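## Task

The right gripper starts out holding the blue dotted sock. Hang it from any unoccupied peg of the sock dryer so that it dangles downward. Keep the right gripper closed on the sock the whole way, because the sock drops the moment it is not squeezed, until a peg has it. At the end the dryer must still hang from its rail and every sock already on it must still be clipped. Then open the gripper and pull the arm away. It only counts if the sock stays up with no help from the robot.

## Robot and tools

ROBOT. Two 6-joint arms, left_arm and right_arm, each with a two-finger parallel gripper and a wrist camera. Base poses in the scene frame: left_arm (+0.005, +0.329, -0.005) m, quat_wxyz (+0.999, -0.005, +0.002, -0.041); right_arm (+0.003, -0.277, -0.003) m, quat_wxyz (+1.000, +0.013, +0.010, +0.011). The sock starts in the right gripper.

FRAME. All reported gripper poses share one world frame. z=0 is the table top and +z is up. The origin sits midway between the arms, roughly 5 to 10 cm in from the near table edge. +x runs out over the table, and left_arm is on the +y side. The arm names do not tell you which side of an image they appear on. The fingers point along the gripper's own +z axis and close along its y axis. end_effector_position is the midpoint between the pads, about 1 cm short of the tips, and it can be off, especially at long reach.

JOINT ORDER (every row and every per-joint list): shoulder (joint2), elbow (joint3), wrist roll (joint6), wrist pitch (joint4), waist (joint1), wrist yaw (joint5). Shoulder and wrist roll have their signs flipped relative to the URDF. The ranges below use URDF signs, so for those two joints you negate and swap the bounds. Ranges: waist -2.618 to 3.054, shoulder 0.000 to 3.142 (so -3.142 to 0 in your numbers), elbow 0.000 to 3.142, wrist pitch -1.571 to 1.571, wrist yaw -1.571 to 1.571, wrist roll -2.094 to 2.094 (negated in your numbers). A real end stop may sit up to 0.036 rad either side of these values.

ROW FORMAT. A row is 14 numbers, each in [-1, 1], always for both arms. The first 7 are left_arm: six joint values in the order above, then its opening. The last 7 are the same for right_arm. Joint values are scaled offsets, not poses. 1.0 equals 1.258 rad for the shoulder, 1.238 for the elbow, 2.022 for the wrist roll, 2.073 for the wrist pitch, 1.202 for the waist and 2.022 for the wrist yaw. Opening is absolute: +1 is fully open (0.094 m pad gap) and -1 is shut.

execute_actions(actions): a list of up to 15 actions. Each action is a table of up to 15 rows. Every row covers one 1/30 s step; if there are fewer rows, the last one is repeated so the action lasts 15 steps (0.5 s). Joint offsets in every row are measured from the angles the arm had when that action began, not from the previous row. For the first action in a call, that means the angles in the latest reported state. An action that would push any joint more than 0.036 rad past its range is refused for both arms. If the first action fails that check, or any action is malformed, the whole call is rejected and nothing moves. Commands past a real end are clipped, and "joint sent to its limit" is printed; if that line is missing, it does not prove there is more room. An empty list simply returns state and images.

move(target, speed, blocking): target is one 14-number row in the same layout. Its offsets are taken from the Joint positions of the latest result that lists them. Openings are applied immediately. All joints move in lockstep, so the gripper traces a curve, and there is no collision avoidance. Path time is clamped to 0.5 to 10 s. speed is the top speed, in rad/s, of the joint with the longest travel: 0.01 to 2, default 0.5. With blocking=false the call returns after 0.5 s, and further moves or actions are refused until wait or stop reports the end. The "move:" line gives the ending (done, off_target, moving, held, fault), limits=held or limits=none, and each arm's joint farthest from its target. Faster moves, and targets set deeper past a contact, press harder.

wait(seconds): 0 to 10; both arms keep their last command, and the call returns early if a running move finishes. stop(): brakes a running move; the arm needs room to do so, and the fingers keep going. zoom_image(camera, region): region is [x0, y0, x1, y1] in image pixels, at most 504 by 504. Cameras, all 504x504: cam_head_left, cam_head_right, cam_high, cam_low, cam_left_wrist, cam_right_wrist; calibrations are supplied and may be slightly off. read_manual(section): only "licences". finished_scene(scene): ends the scene for good, and the result is judged after the last command has been held.

MOTION LIMITS. On each step a joint's target stays within a fixed lead of its measured angle: 0.202 waist, 0.258 shoulder, 0.238 elbow, 0.573 wrist pitch, 0.522 wrist yaw and roll. Targets are also scaled back if the gripper would jump more than 70 mm. Large moves therefore take several actions, and any unfinished remainder must be commanded again. Friction can leave a joint about 0.031 rad off its target, and smaller commands may do nothing.

RESULTS. The state line gives each gripper's position and quaternion. Joint positions and Joint velocities are listed per arm in joint order, plus the pad gap in m. Joint targets shows the current drive goals. grip_measured is the opening on the command scale, with up to about 1 mm of error. "joint command not followed" means a clearance check altered some targets. Torque readings carry offsets and noise. MOTOR HOT appears at 75 °C. The arm is stopped at 90 °C and goes limp at 100 °C (OVER-TEMPERATURE FAULT). FAULT lines mark stopped arms.

GRIPPING. To keep hold, command an opening about 0.03 below grip_measured. Pads push with up to about 50 to 62 N, and thin items get less grip. Keep the right gripper shut on the sock until a peg has it, then open and back away.

AVOID. Knocking rigid items off the table. Arms striking or pressing on each other. The bar and plate below and behind the bases, which can stand up to 3 cm above the table. Fast, hard contacts. Dropping the sock. Pulling the dryer off its rail or unclipping other socks. Expect occasional brief tugs on held items.

Each tool is called as a command line: name --argument value for each argument, lists and objects as JSON in quotes; but a table of rows of numbers goes row by row, as --pt "numbers of a row", without its own name.

## Session

execute_actions --actions '[[[0,0,0,0,0,0,1,0,0,0,0,0,0,-1]]]'

Scene clock: 0.50 s.
left_arm: end_effector_position=(+0.3851, +0.3098, +0.3876) grip_measured=+1.000 end_effector_quat_wxyz=(+0.698, +0.023, +0.715, -0.018) | right_arm: end_effector_position=(+0.2800, -0.2435, +0.3982) grip_measured=-0.960 end_effector_quat_wxyz=(+0.680, -0.205, +0.674, +0.201)
Joint names: [shoulder, elbow, wrist roll, wrist pitch, waist, wrist yaw]
Joint positions: left_arm=[-1.043  1.034 -0.017 -0.012  0.016 -0.009  0.094] | right_arm=[-0.779  0.964  0.028 -0.17  -0.405 -0.965  0.002]
Joint velocities: left_arm=[-0.002 -0.017 -0.022 -0.037  0.002 -0.037  0.   ] | right_arm=[-0.007 -0.007 -0.022 -0.007  0.002 -0.022 -0.001]
Joint torques (N m, as the arm reports them, + toward a larger Joint positions number): left_arm=[ 3.75  8.15  0.05  2.01 -0.06 -0.05] | right_arm=[ 0.24  7.63 -0.17  1.94  0.07  0.01]
Joint targets: left_arm=[-1.043 1.034 -0.017 -0.012 0.016 -0.009] | right_arm=[-0.779 0.964 0.028 -0.170 -0.405 -0.965]

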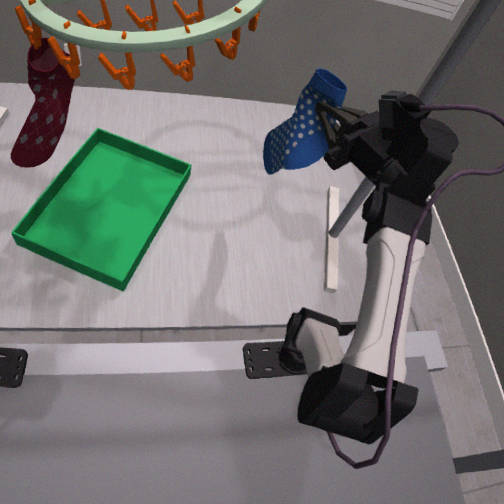

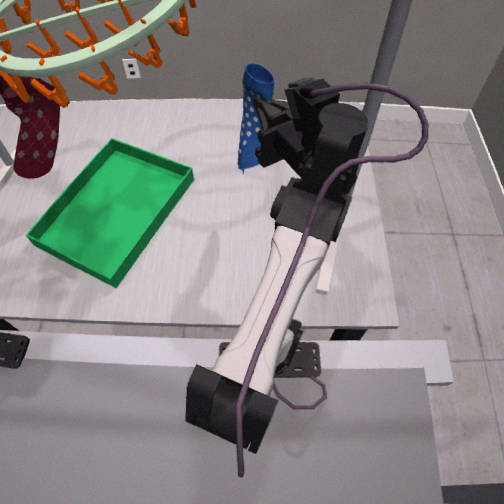

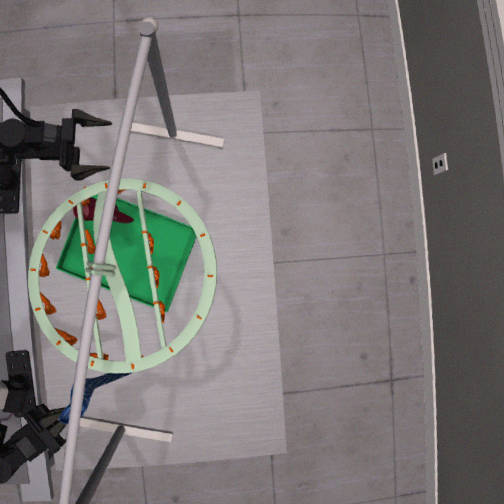

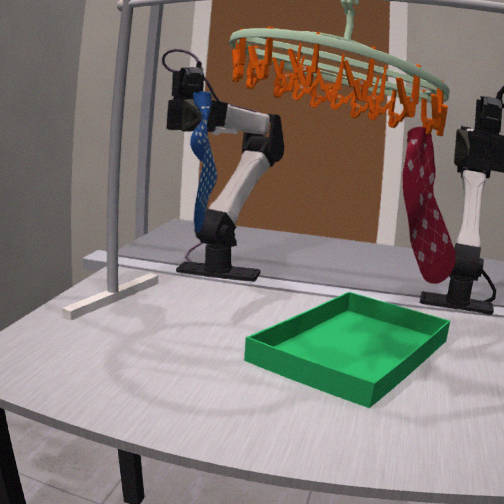

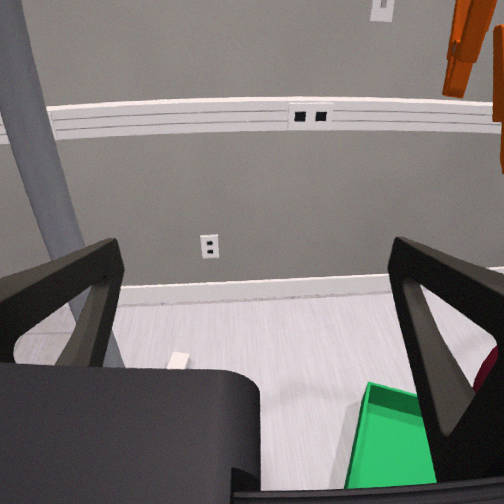

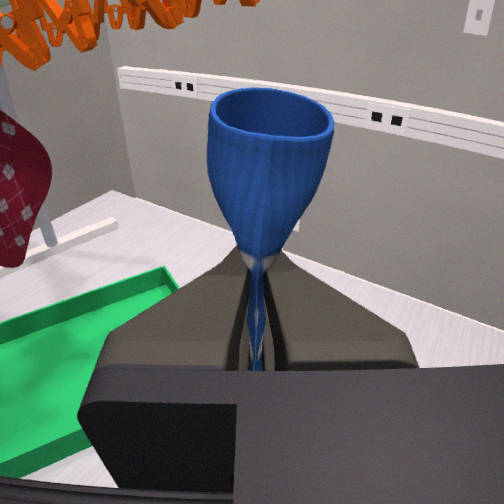

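zoom_image --camera "cam_head_left" --region '[0, 0, 280, 120]'

zoom_image --camera "cam_low" --region '[200, 0, 480, 160]'

zoom_image --camera "cam_high" --region '[0, 160, 240, 400]'

Region (0, 0, 280, 120) of cam_head_left's 504x504 image, scaled by 1.800, with more detail than that image has; it fills the top 216 rows of this view, and the rest is white.

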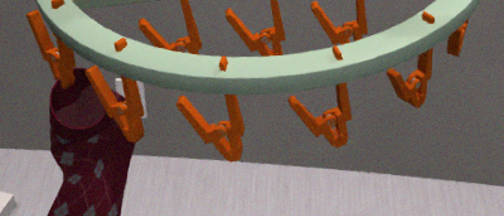

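Region (200, 0, 480, 160) of cam_low's 504x504 image, scaled by 1.800, with more detail than that image has; it fills the top 288 rows of this view, and the rest is white.

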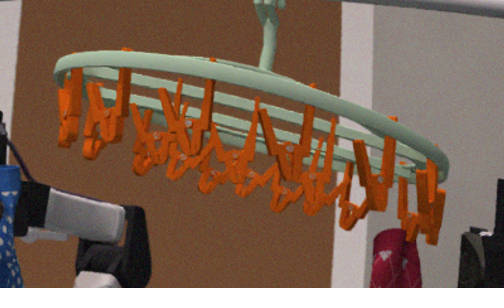

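Region (0, 160, 240, 400) of cam_high's 504x504 image, scaled by 2.100, with more detail than that image has.

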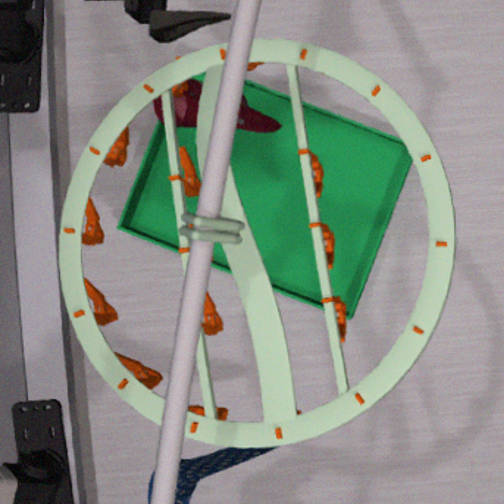

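move --target '[0.1916,0.1607,0,-0.202,-0.15,0,0.2,0,0,0,0,0,0,-1]' --speed 0.8

move --target '[0,0,0,0,-0.3275,0,0.2,0,0,0,0,0,0,-1]' --speed 0.8

Scene clock: 12.60 s.
left_arm: end_effector_position=(+0.2857, +0.2691, +0.4478) grip_measured=+0.201 end_effector_quat_wxyz=(+0.698, +0.082, +0.707, -0.077) | right_arm: end_effector_position=(+0.2800, -0.2435, +0.3982) grip_measured=-0.960 end_effector_quat_wxyz=(+0.680, -0.205, +0.674, +0.201)
Joint names: [shoulder, elbow, wrist roll, wrist pitch, waist, wrist yaw]
Joint positions: left_arm=[-0.811  1.217 -0.017 -0.418 -0.152 -0.009  0.056] | right_arm=[-0.779  0.964  0.028 -0.17  -0.405 -0.965  0.002]
Joint velocities: left_arm=[ 0.012 -0.012 -0.007 -0.051 -0.012 -0.066  0.001] | right_arm=[-0.022 -0.022  0.081  0.037  0.002  0.022 -0.001]
Joint torques (N m, as the arm reports them, + toward a larger Joint positions number): left_arm=[ 1.    8.1   0.02  1.92 -0.61 -0.06] | right_arm=[ 0.18  7.7  -0.17  1.93  0.04  0.02]
Joint targets: left_arm=[-0.802 1.233 -0.017 -0.431 -0.164 -0.009] | right_arm=[-0.779 0.964 0.028 -0.170 -0.405 -0.965]
move: done; limits=none; left_arm: farthest joint: the elbow, 0.016 radians from its target (0.198 radians at the start); right_arm: farthest joint: the waist, 0.000 radians from its target (0.000 radians at the start)
camera_calibration (this result's frames):
cam_left_wrist: T_world_to_cam=[[-0.21646, -0.975935, -0.0263771, 0.339193], [-0.581237, 0.150531, -0.79969, 0.485808], [0.784416, -0.15777, -0.599834, 0.210711], [0, 0, 0, 1]] pos_world=[0.190506, 0.291145, 0.523834]

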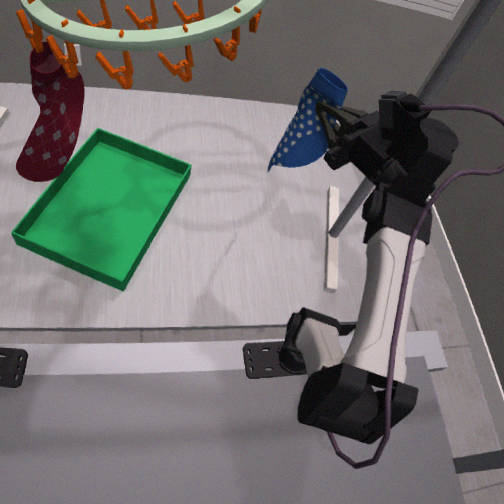

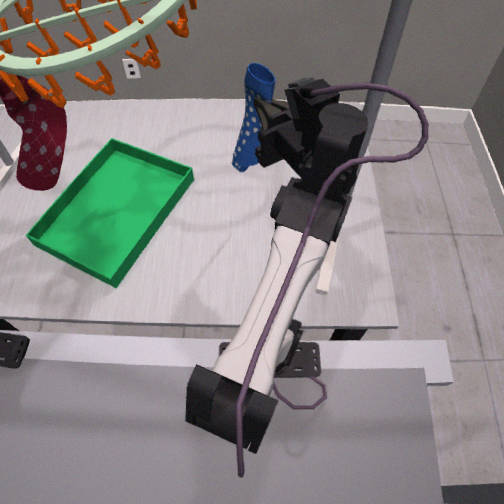

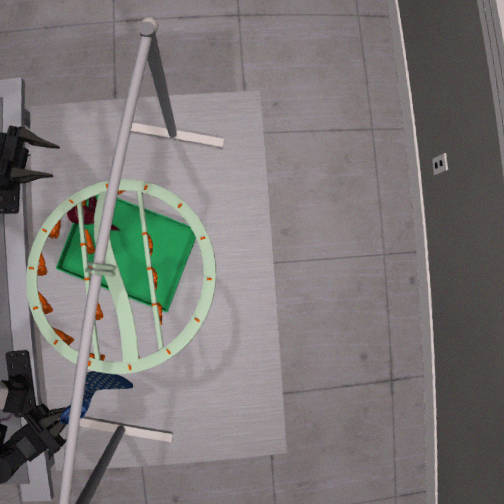

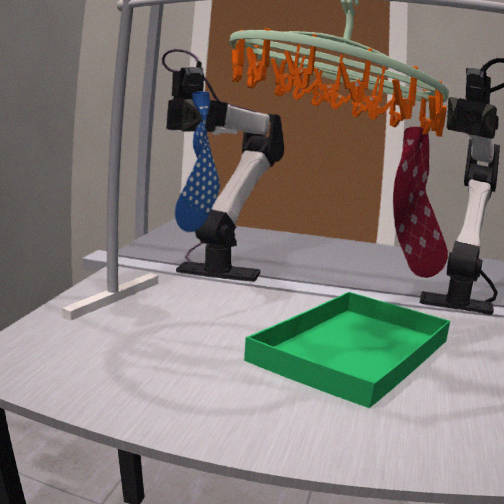

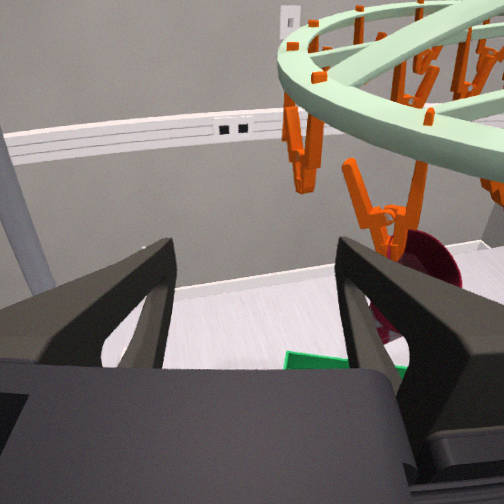

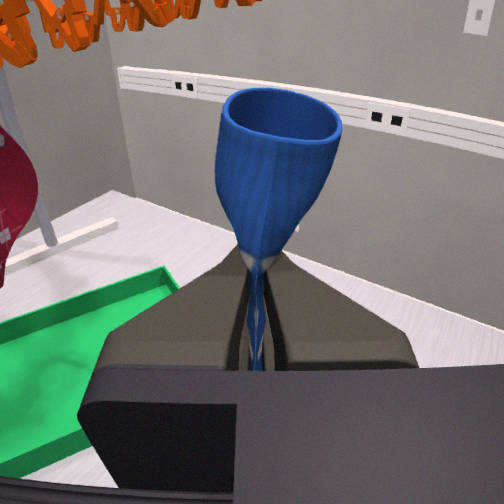

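Scene clock: 13.53 s.
left_arm: end_effector_position=(+0.2417, +0.1705, +0.4491) grip_measured=+0.201 end_effector_quat_wxyz=(+0.672, +0.214, +0.678, -0.208) | right_arm: end_effector_position=(+0.2800, -0.2435, +0.3982) grip_measured=-0.960 end_effector_quat_wxyz=(+0.680, -0.205, +0.674, +0.201)
Joint names: [shoulder, elbow, wrist roll, wrist pitch, waist, wrist yaw]
Joint positions: left_arm=[-0.811  1.217 -0.017 -0.418 -0.534 -0.011  0.056] | right_arm=[-0.779  0.964  0.028 -0.17  -0.405 -0.965  0.002]
Joint velocities: left_arm=[ 0.007 -0.007 -0.037 -0.037  0.007 -0.051  0.   ] | right_arm=[ 0.012  0.017 -0.066 -0.037  0.007 -0.007  0.   ]
Joint torques (N m, as the arm reports them, + toward a larger Joint positions number): left_arm=[ 0.65  6.91 -0.03  1.97 -0.7  -0.02] | right_arm=[ 0.21  7.68 -0.18  1.92  0.08  0.03]
Joint targets: left_arm=[-0.811 1.217 -0.017 -0.418 -0.546 -0.009] | right_arm=[-0.779 0.964 0.028 -0.170 -0.405 -0.965]
move: done; limits=none; left_arm: farthest joint: the waist, 0.012 radians from its target (0.394 radians at the start); right_arm: farthest joint: the waist, 0.000 radians from its target (0.000 radians at the start)
camera_calibration (this result's frames):
cam_left_wrist: T_world_to_cam=[[-0.563174, -0.825926, -0.0260867, 0.291525], [-0.481033, 0.353344, -0.802344, 0.418512], [0.671894, -0.43931, -0.596292, 0.303998], [0, 0, 0, 1]] pos_world=[0.161243, 0.226449, 0.524667]

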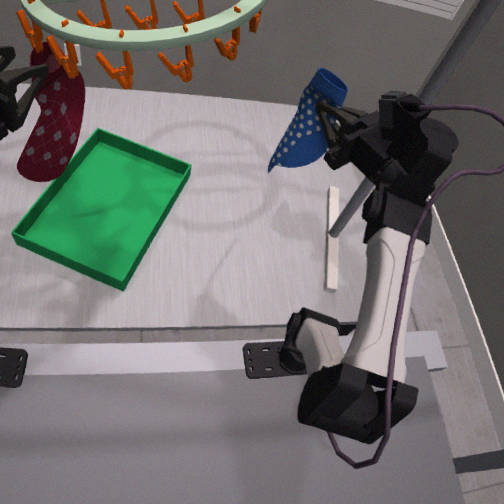

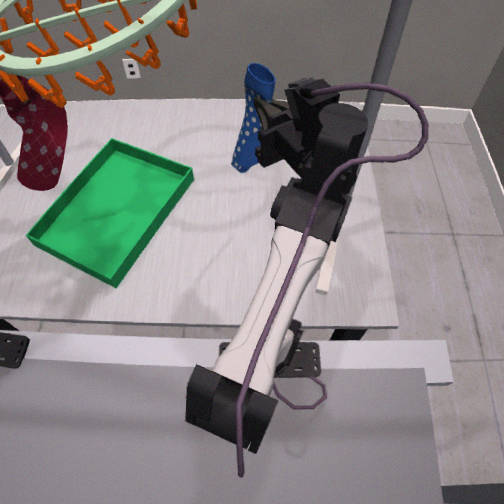

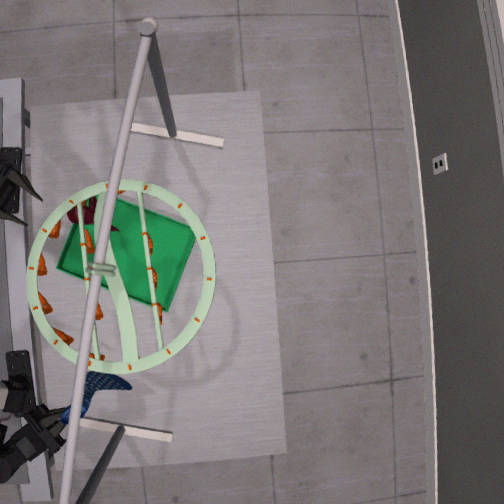

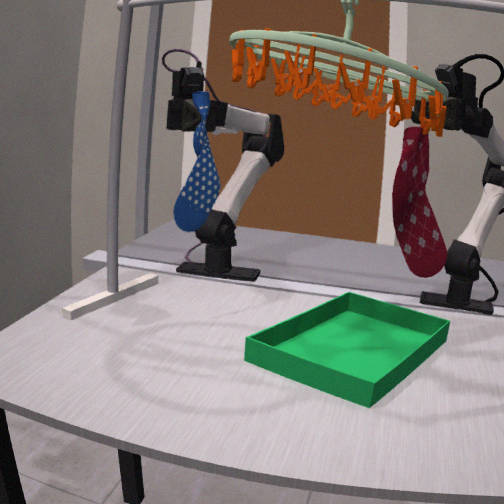

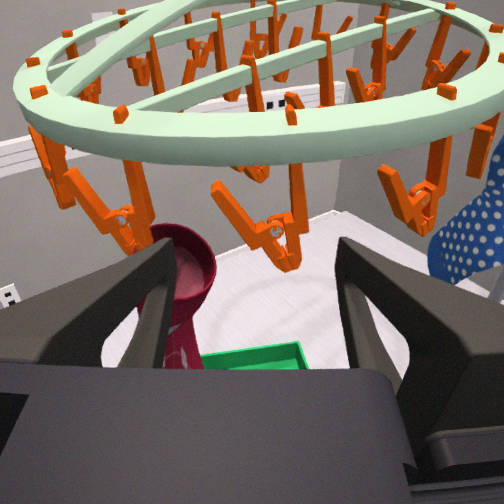

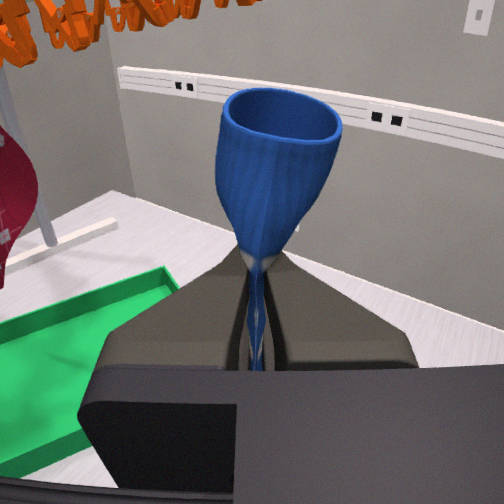

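move --target '[-0.0874,-0.046,0,0.0863,0,0,0.2,0,0,0,0,0,0,-1]' --speed 0.3

Scene clock: 17.17 s.
left_arm: end_effector_position=(+0.2718, +0.1491, +0.4438) grip_measured=+0.201 end_effector_quat_wxyz=(+0.680, +0.211, +0.669, -0.211) | right_arm: end_effector_position=(+0.2800, -0.2435, +0.3982) grip_measured=-0.960 end_effector_quat_wxyz=(+0.680, -0.205, +0.674, +0.201)
Joint names: [shoulder, elbow, wrist roll, wrist pitch, waist, wrist yaw]
Joint positions: left_arm=[-0.904  1.179 -0.017 -0.262 -0.534 -0.011  0.056] | right_arm=[-0.779  0.964  0.028 -0.17  -0.405 -0.965  0.002]
Joint velocities: left_arm=[ 0.007 -0.017 -0.022  0.022 -0.002  0.037 -0.001] | right_arm=[ 0.017  0.002  0.022 -0.022 -0.002 -0.022  0.001]
Joint torques (N m, as the arm reports them, + toward a larger Joint positions number): left_arm=[ 0.44  5.87  0.07  2.17  0.16 -0.04] | right_arm=[ 0.2   7.6  -0.18  1.93  0.12  0.02]
Joint targets: left_arm=[-0.920 1.160 -0.017 -0.239 -0.534 -0.011] | right_arm=[-0.779 0.964 0.028 -0.170 -0.405 -0.965]
move: off_target (left_arm); limits=none; left_arm: farthest joint: the wrist pitch, 0.023 radians from its target (0.179 radians at the start); right_arm: farthest joint: the waist, 0.000 radians from its target (0.000 radians at the start)
camera_calibration (this result's frames):
cam_left_wrist: T_world_to_cam=[[-0.562413, -0.826459, -0.0256383, 0.290349], [-0.464749, 0.341607, -0.816892, 0.440058], [0.683886, -0.447515, -0.576221, 0.260314], [0, 0, 0, 1]] pos_world=[0.189788, 0.206129, 0.516922]

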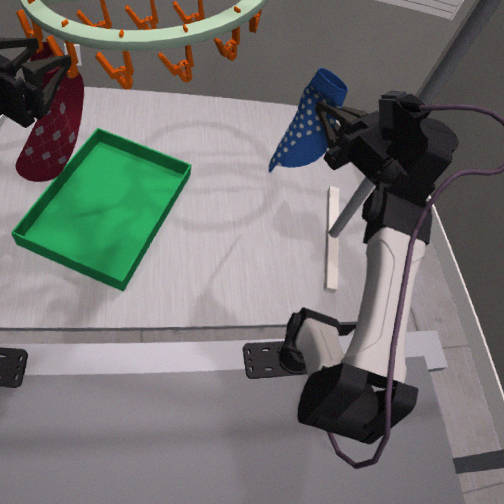

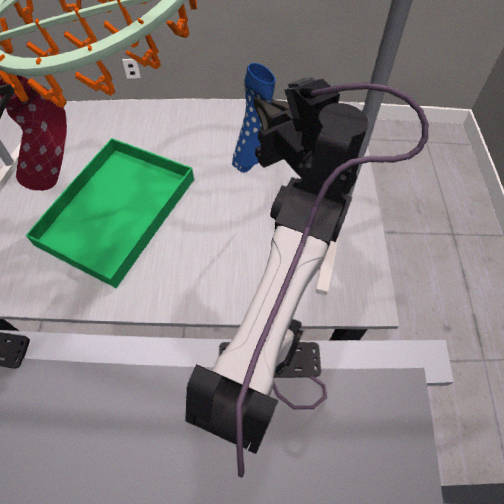

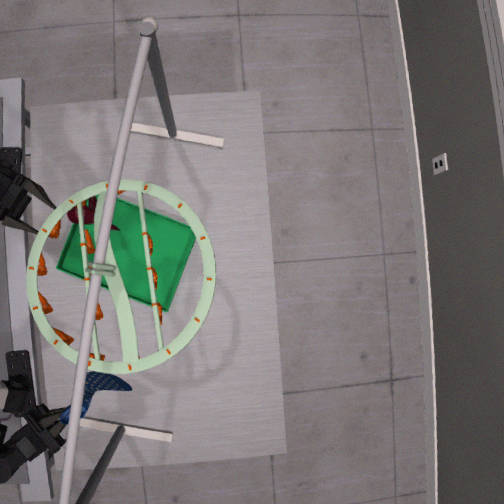

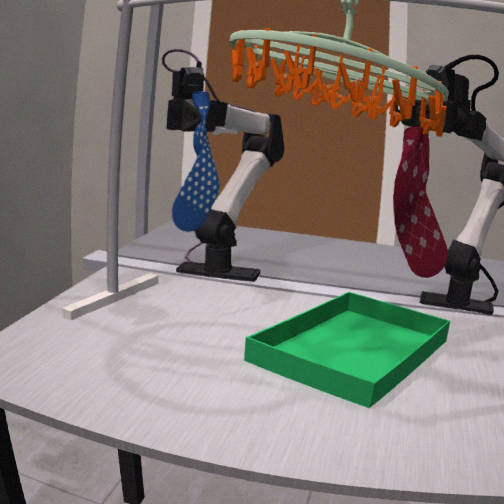

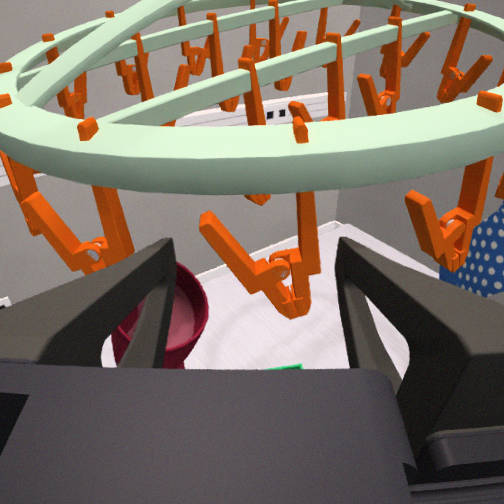

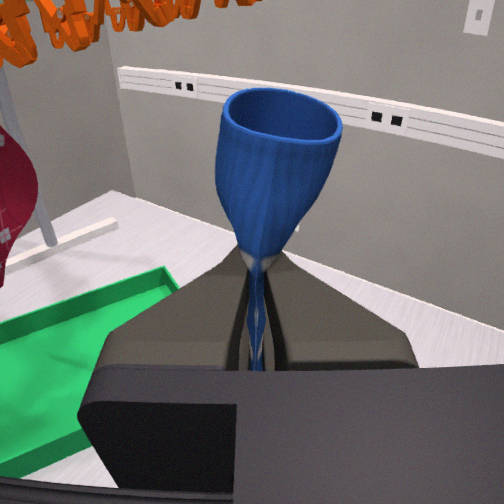

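move --target '[-0.1,0,0,0.05,0,0,0.2,0,0,0,0,0,0,-1]' --speed 0.2

Scene clock: 20.37 s.
left_arm: end_effector_position=(+0.3005, +0.1286, +0.4292) grip_measured=+0.201 end_effector_quat_wxyz=(+0.671, +0.214, +0.679, -0.208) | right_arm: end_effector_position=(+0.2800, -0.2435, +0.3982) grip_measured=-0.960 end_effector_quat_wxyz=(+0.680, -0.205, +0.674, +0.201)
Joint names: [shoulder, elbow, wrist roll, wrist pitch, waist, wrist yaw]
Joint positions: left_arm=[-1.012  1.179 -0.017 -0.181 -0.534 -0.011  0.056] | right_arm=[-0.779  0.964  0.028 -0.17  -0.405 -0.965  0.002]
Joint velocities: left_arm=[ 0.017  0.002  0.007 -0.007  0.002 -0.037 -0.001] | right_arm=[ 0.007  0.012 -0.051 -0.022  0.012 -0.022 -0.001]
Joint torques (N m, as the arm reports them, + toward a larger Joint positions number): left_arm=[ 1.51  7.73  0.04  2.19  0.13 -0.11] | right_arm=[ 0.2   7.67 -0.17  1.93  0.07  0.02]
Joint targets: left_arm=[-1.030 1.179 -0.017 -0.158 -0.534 -0.011] | right_arm=[-0.779 0.964 0.028 -0.170 -0.405 -0.965]
move: off_target (left_arm); limits=none; left_arm: farthest joint: the wrist pitch, 0.023 radians from its target (0.103 radians at the start); right_arm: farthest joint: the waist, 0.000 radians from its target (0.000 radians at the start)
camera_calibration (this result's frames):
cam_left_wrist: T_world_to_cam=[[-0.563245, -0.825877, -0.0261269, 0.289537], [-0.482521, 0.354417, -0.800976, 0.445393], [0.670767, -0.438539, -0.598127, 0.235271], [0, 0, 0, 1]] pos_world=[0.22018, 0.184442, 0.505036]

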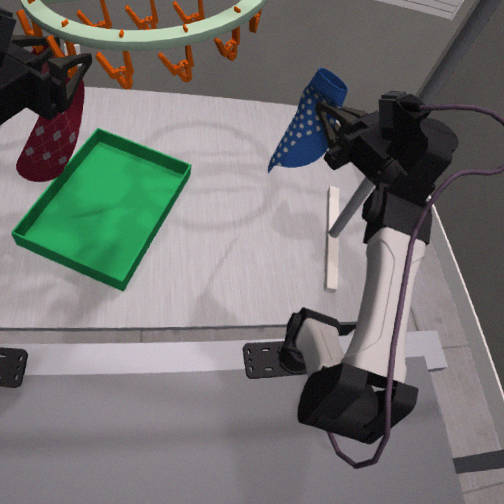

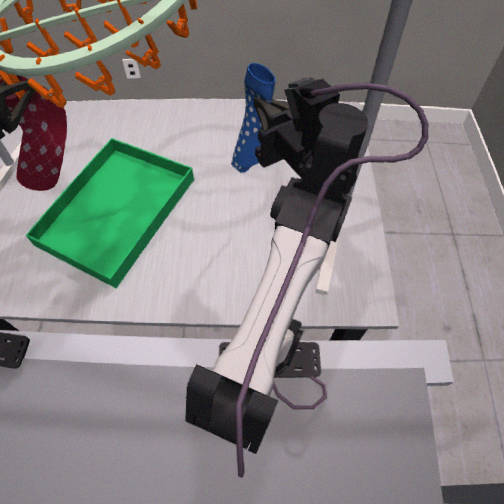

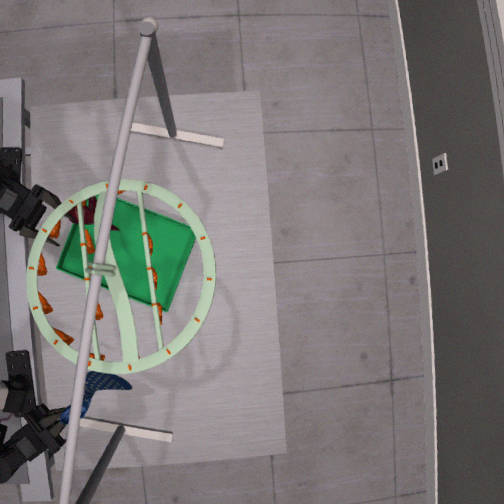

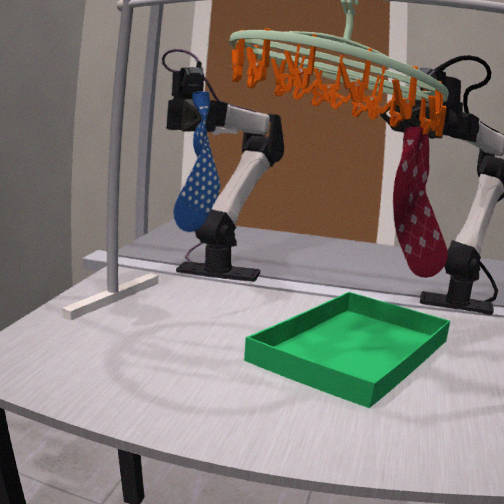

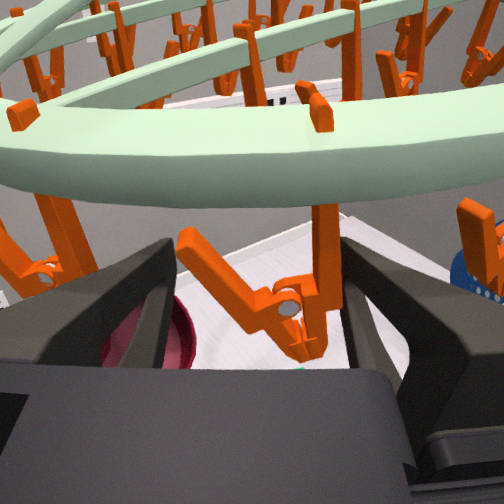

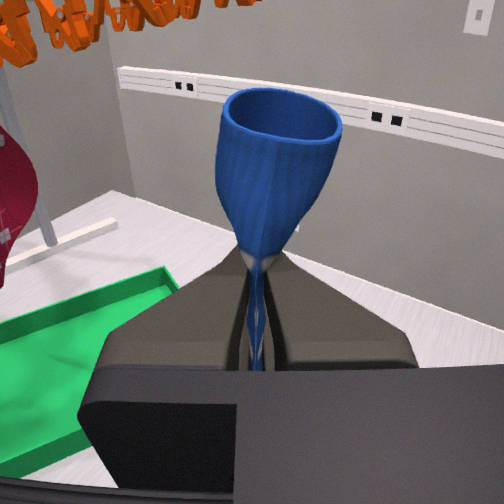

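Close gradually.

execute_actions --actions '[[[0,0,0,0,0,0,0.1,0,0,0,0,0,0,-1],[0,0,0,0,0,0,0.05,0,0,0,0,0,0,-1],[0,0,0,0,0,0,0.0,0,0,0,0,0,0,-1],[0,0,0,0,0,0,-0.05,0,0,0,0,0,0,-1],[0,0,0,0,0,0,-0.1,0,0,0,0,0,0,-1],[0,0,0,0,0,0,-0.15,0,0,0,0,0,0,-1],[0,0,0,0,0,0,-0.2,0,0,0,0,0,0,-1],[0,0,0,0,0,0,-0.25,0,0,0,0,0,0,-1],[0,0,0,0,0,0,-0.3,0,0,0,0,0,0,-1],[0,0,0,0,0,0,-0.35,0,0,0,0,0,0,-1],[0,0,0,0,0,0,-0.4,0,0,0,0,0,0,-1],[0,0,0,0,0,0,-0.45,0,0,0,0,0,0,-1],[0,0,0,0,0,0,-0.5,0,0,0,0,0,0,-1]],[[0,0,0,0,0,0,-0.55,0,0,0,0,0,0,-1],[0,0,0,0,0,0,-0.6,0,0,0,0,0,0,-1]]]'

Scene clock: 22.47 s.
left_arm: end_effector_position=(+0.3005, +0.1286, +0.4293) grip_measured=-0.401 end_effector_quat_wxyz=(+0.671, +0.214, +0.678, -0.208) | right_arm: end_effector_position=(+0.2800, -0.2435, +0.3982) grip_measured=-0.960 end_effector_quat_wxyz=(+0.680, -0.205, +0.674, +0.201)
Joint names: [shoulder, elbow, wrist roll, wrist pitch, waist, wrist yaw]
Joint positions: left_arm=[-1.012  1.179 -0.017 -0.181 -0.534 -0.011  0.028] | right_arm=[-0.779  0.964  0.028 -0.17  -0.405 -0.965  0.002]
Joint velocities: left_arm=[ 0.017 -0.022  0.081 -0.007  0.002  0.051  0.001] | right_arm=[-0.017 -0.007  0.081  0.037 -0.002 -0.066  0.   ]
Joint torques (N m, as the arm reports them, + toward a larger Joint positions number): left_arm=[2.86 7.86 0.03 1.98 0.15 0.01] | right_arm=[ 0.24  7.66 -0.18  1.93  0.08  0.02]
Joint targets: left_arm=[-1.012 1.179 -0.017 -0.181 -0.534 -0.011] | right_arm=[-0.779 0.964 0.028 -0.170 -0.405 -0.965]
camera_calibration (this result's frames):
cam_left_wrist: T_world_to_cam=[[-0.562918, -0.8261, -0.0261249, 0.289535], [-0.482409, 0.354059, -0.801201, 0.445577], [0.671122, -0.438408, -0.597825, 0.235071], [0, 0, 0, 1]] pos_world=[0.220174, 0.184482, 0.505092]

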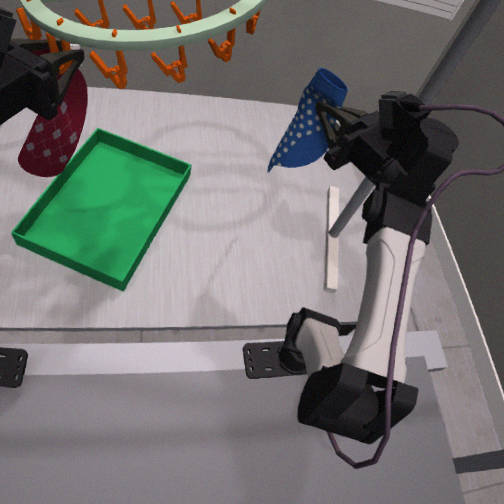

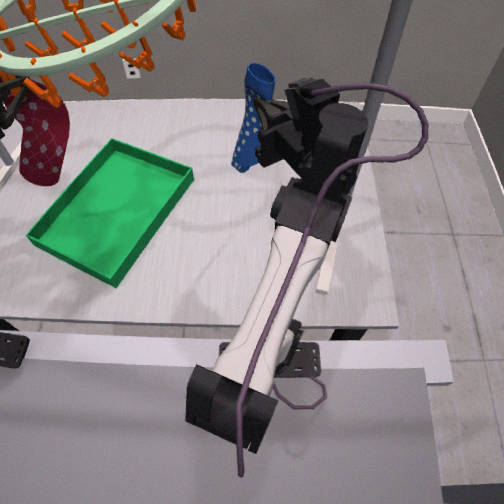

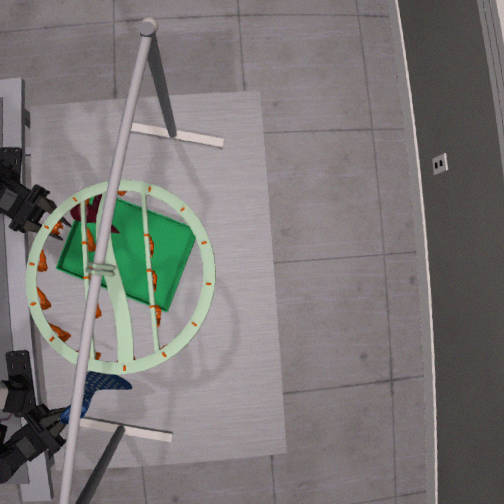

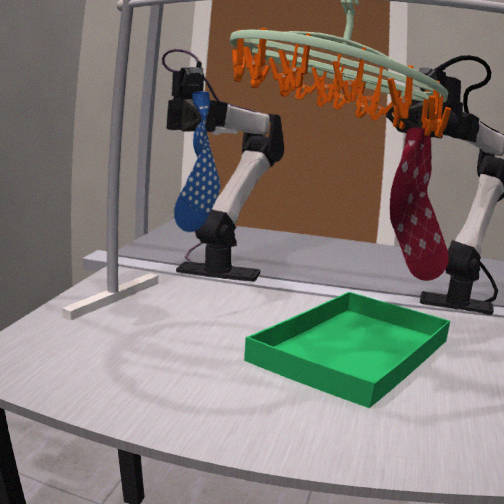

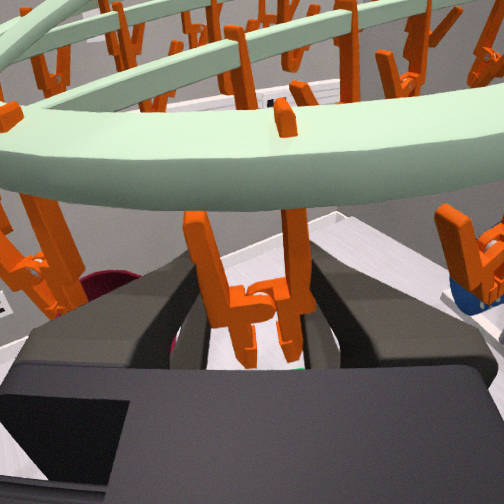

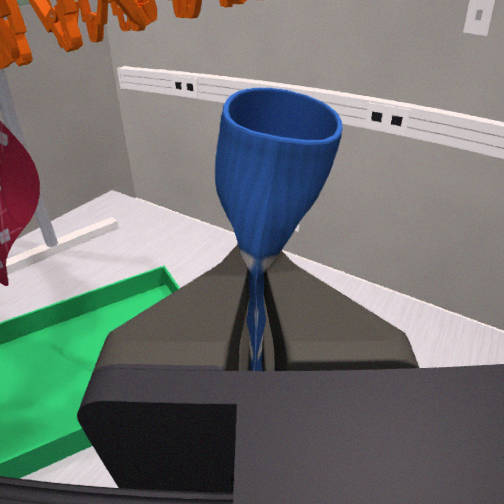

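move --target '[0,0,0,0,0,0,-0.44,-0.096,-0.65,0,0.65,0.503,0.477,-1]' --speed 0.8

Scene clock: 29.13 s.
left_arm: end_effector_position=(+0.3005, +0.1286, +0.4293) grip_measured=-0.401 end_effector_quat_wxyz=(+0.671, +0.214, +0.678, -0.208) | right_arm: end_effector_position=(+0.2998, -0.2215, +0.3087) grip_measured=-0.960 end_effector_quat_wxyz=(+0.843, -0.055, +0.528, +0.087)
Joint names: [shoulder, elbow, wrist roll, wrist pitch, waist, wrist yaw]
Joint positions: left_arm=[-1.012  1.179 -0.017 -0.181 -0.534 -0.011  0.028] | right_arm=[-0.88   0.183  0.028  1.163  0.187 -0.011  0.002]
Joint velocities: left_arm=[ 0.012 -0.002  0.022  0.066  0.002  0.007 -0.   ] | right_arm=[ 0.022 -0.007  0.051 -0.066  0.017 -0.007  0.001]
Joint torques (N m, as the arm reports them, + toward a larger Joint positions number): left_arm=[ 3.15  7.72  0.06  1.95  0.02 -0.04] | right_arm=[-0.62  5.74 -0.18  2.    1.23  0.14]
Joint targets: left_arm=[-1.012 1.179 -0.017 -0.181 -0.534 -0.011] | right_arm=[-0.899 0.160 0.028 1.177 0.199 -0.001]
move: off_target (right_arm); limits=none; left_arm: farthest joint: the waist, 0.000 radians from its target (0.000 radians at the start); right_arm: farthest joint: the elbow, 0.024 radians from its target (0.805 radians at the start)
camera_calibration (this result's frames):
cam_left_wrist: T_world_to_cam=[[-0.562918, -0.8261, -0.0261249, 0.289535], [-0.482409, 0.354059, -0.801201, 0.445577], [0.671122, -0.438408, -0.597825, 0.235071], [0, 0, 0, 1]] pos_world=[0.220174, 0.184482, 0.505092]
cam_right_wrist: T_world_to_cam=[[0.213773, -0.976883, -0.000392246, -0.277821], [-0.17597, -0.0381129, -0.983657, 0.348592], [0.960903, 0.210349, -0.180049, -0.0619483], [0, 0, 0, 1]] pos_world=[0.180259, -0.245082, 0.331632]

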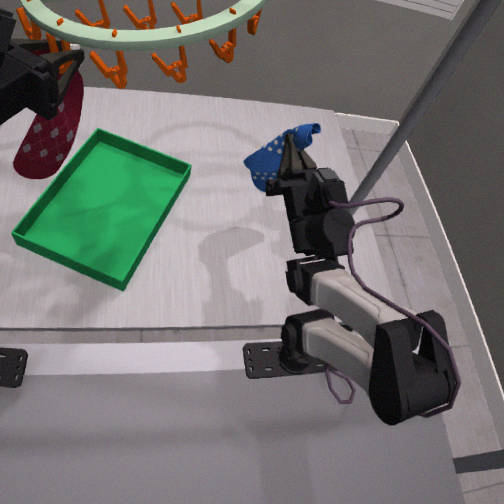

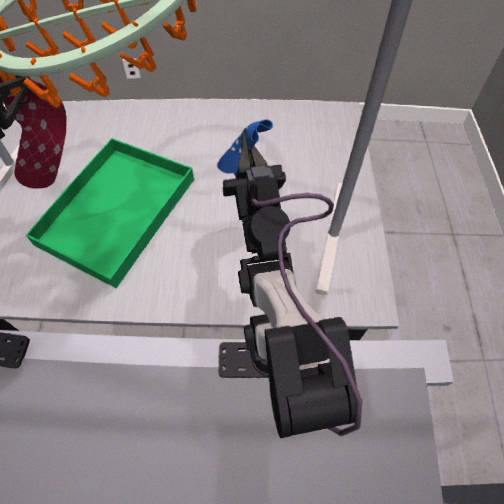

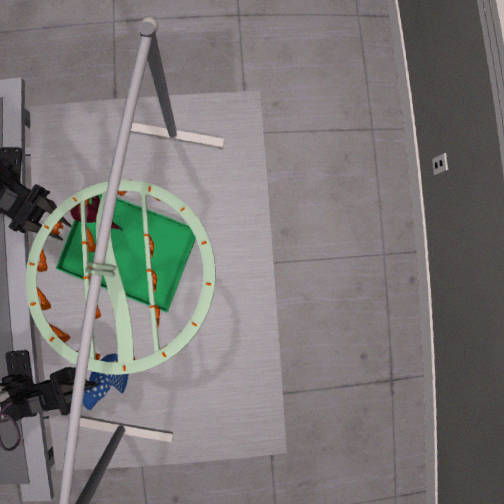

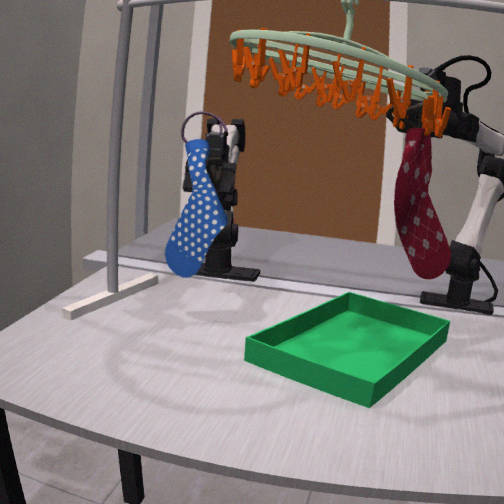

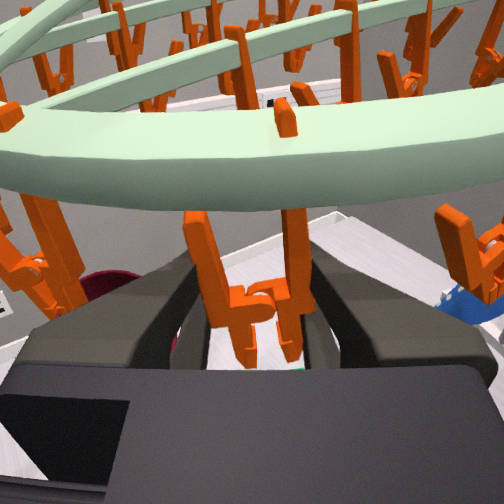

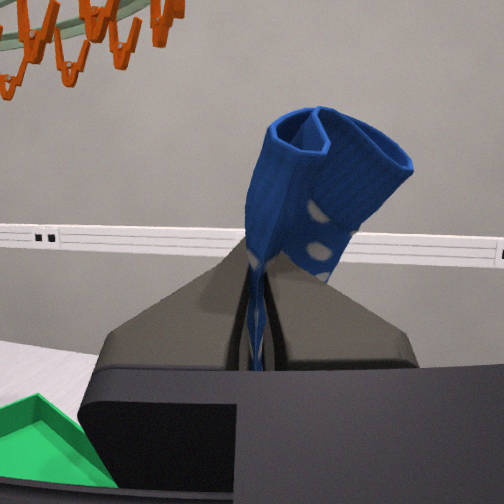

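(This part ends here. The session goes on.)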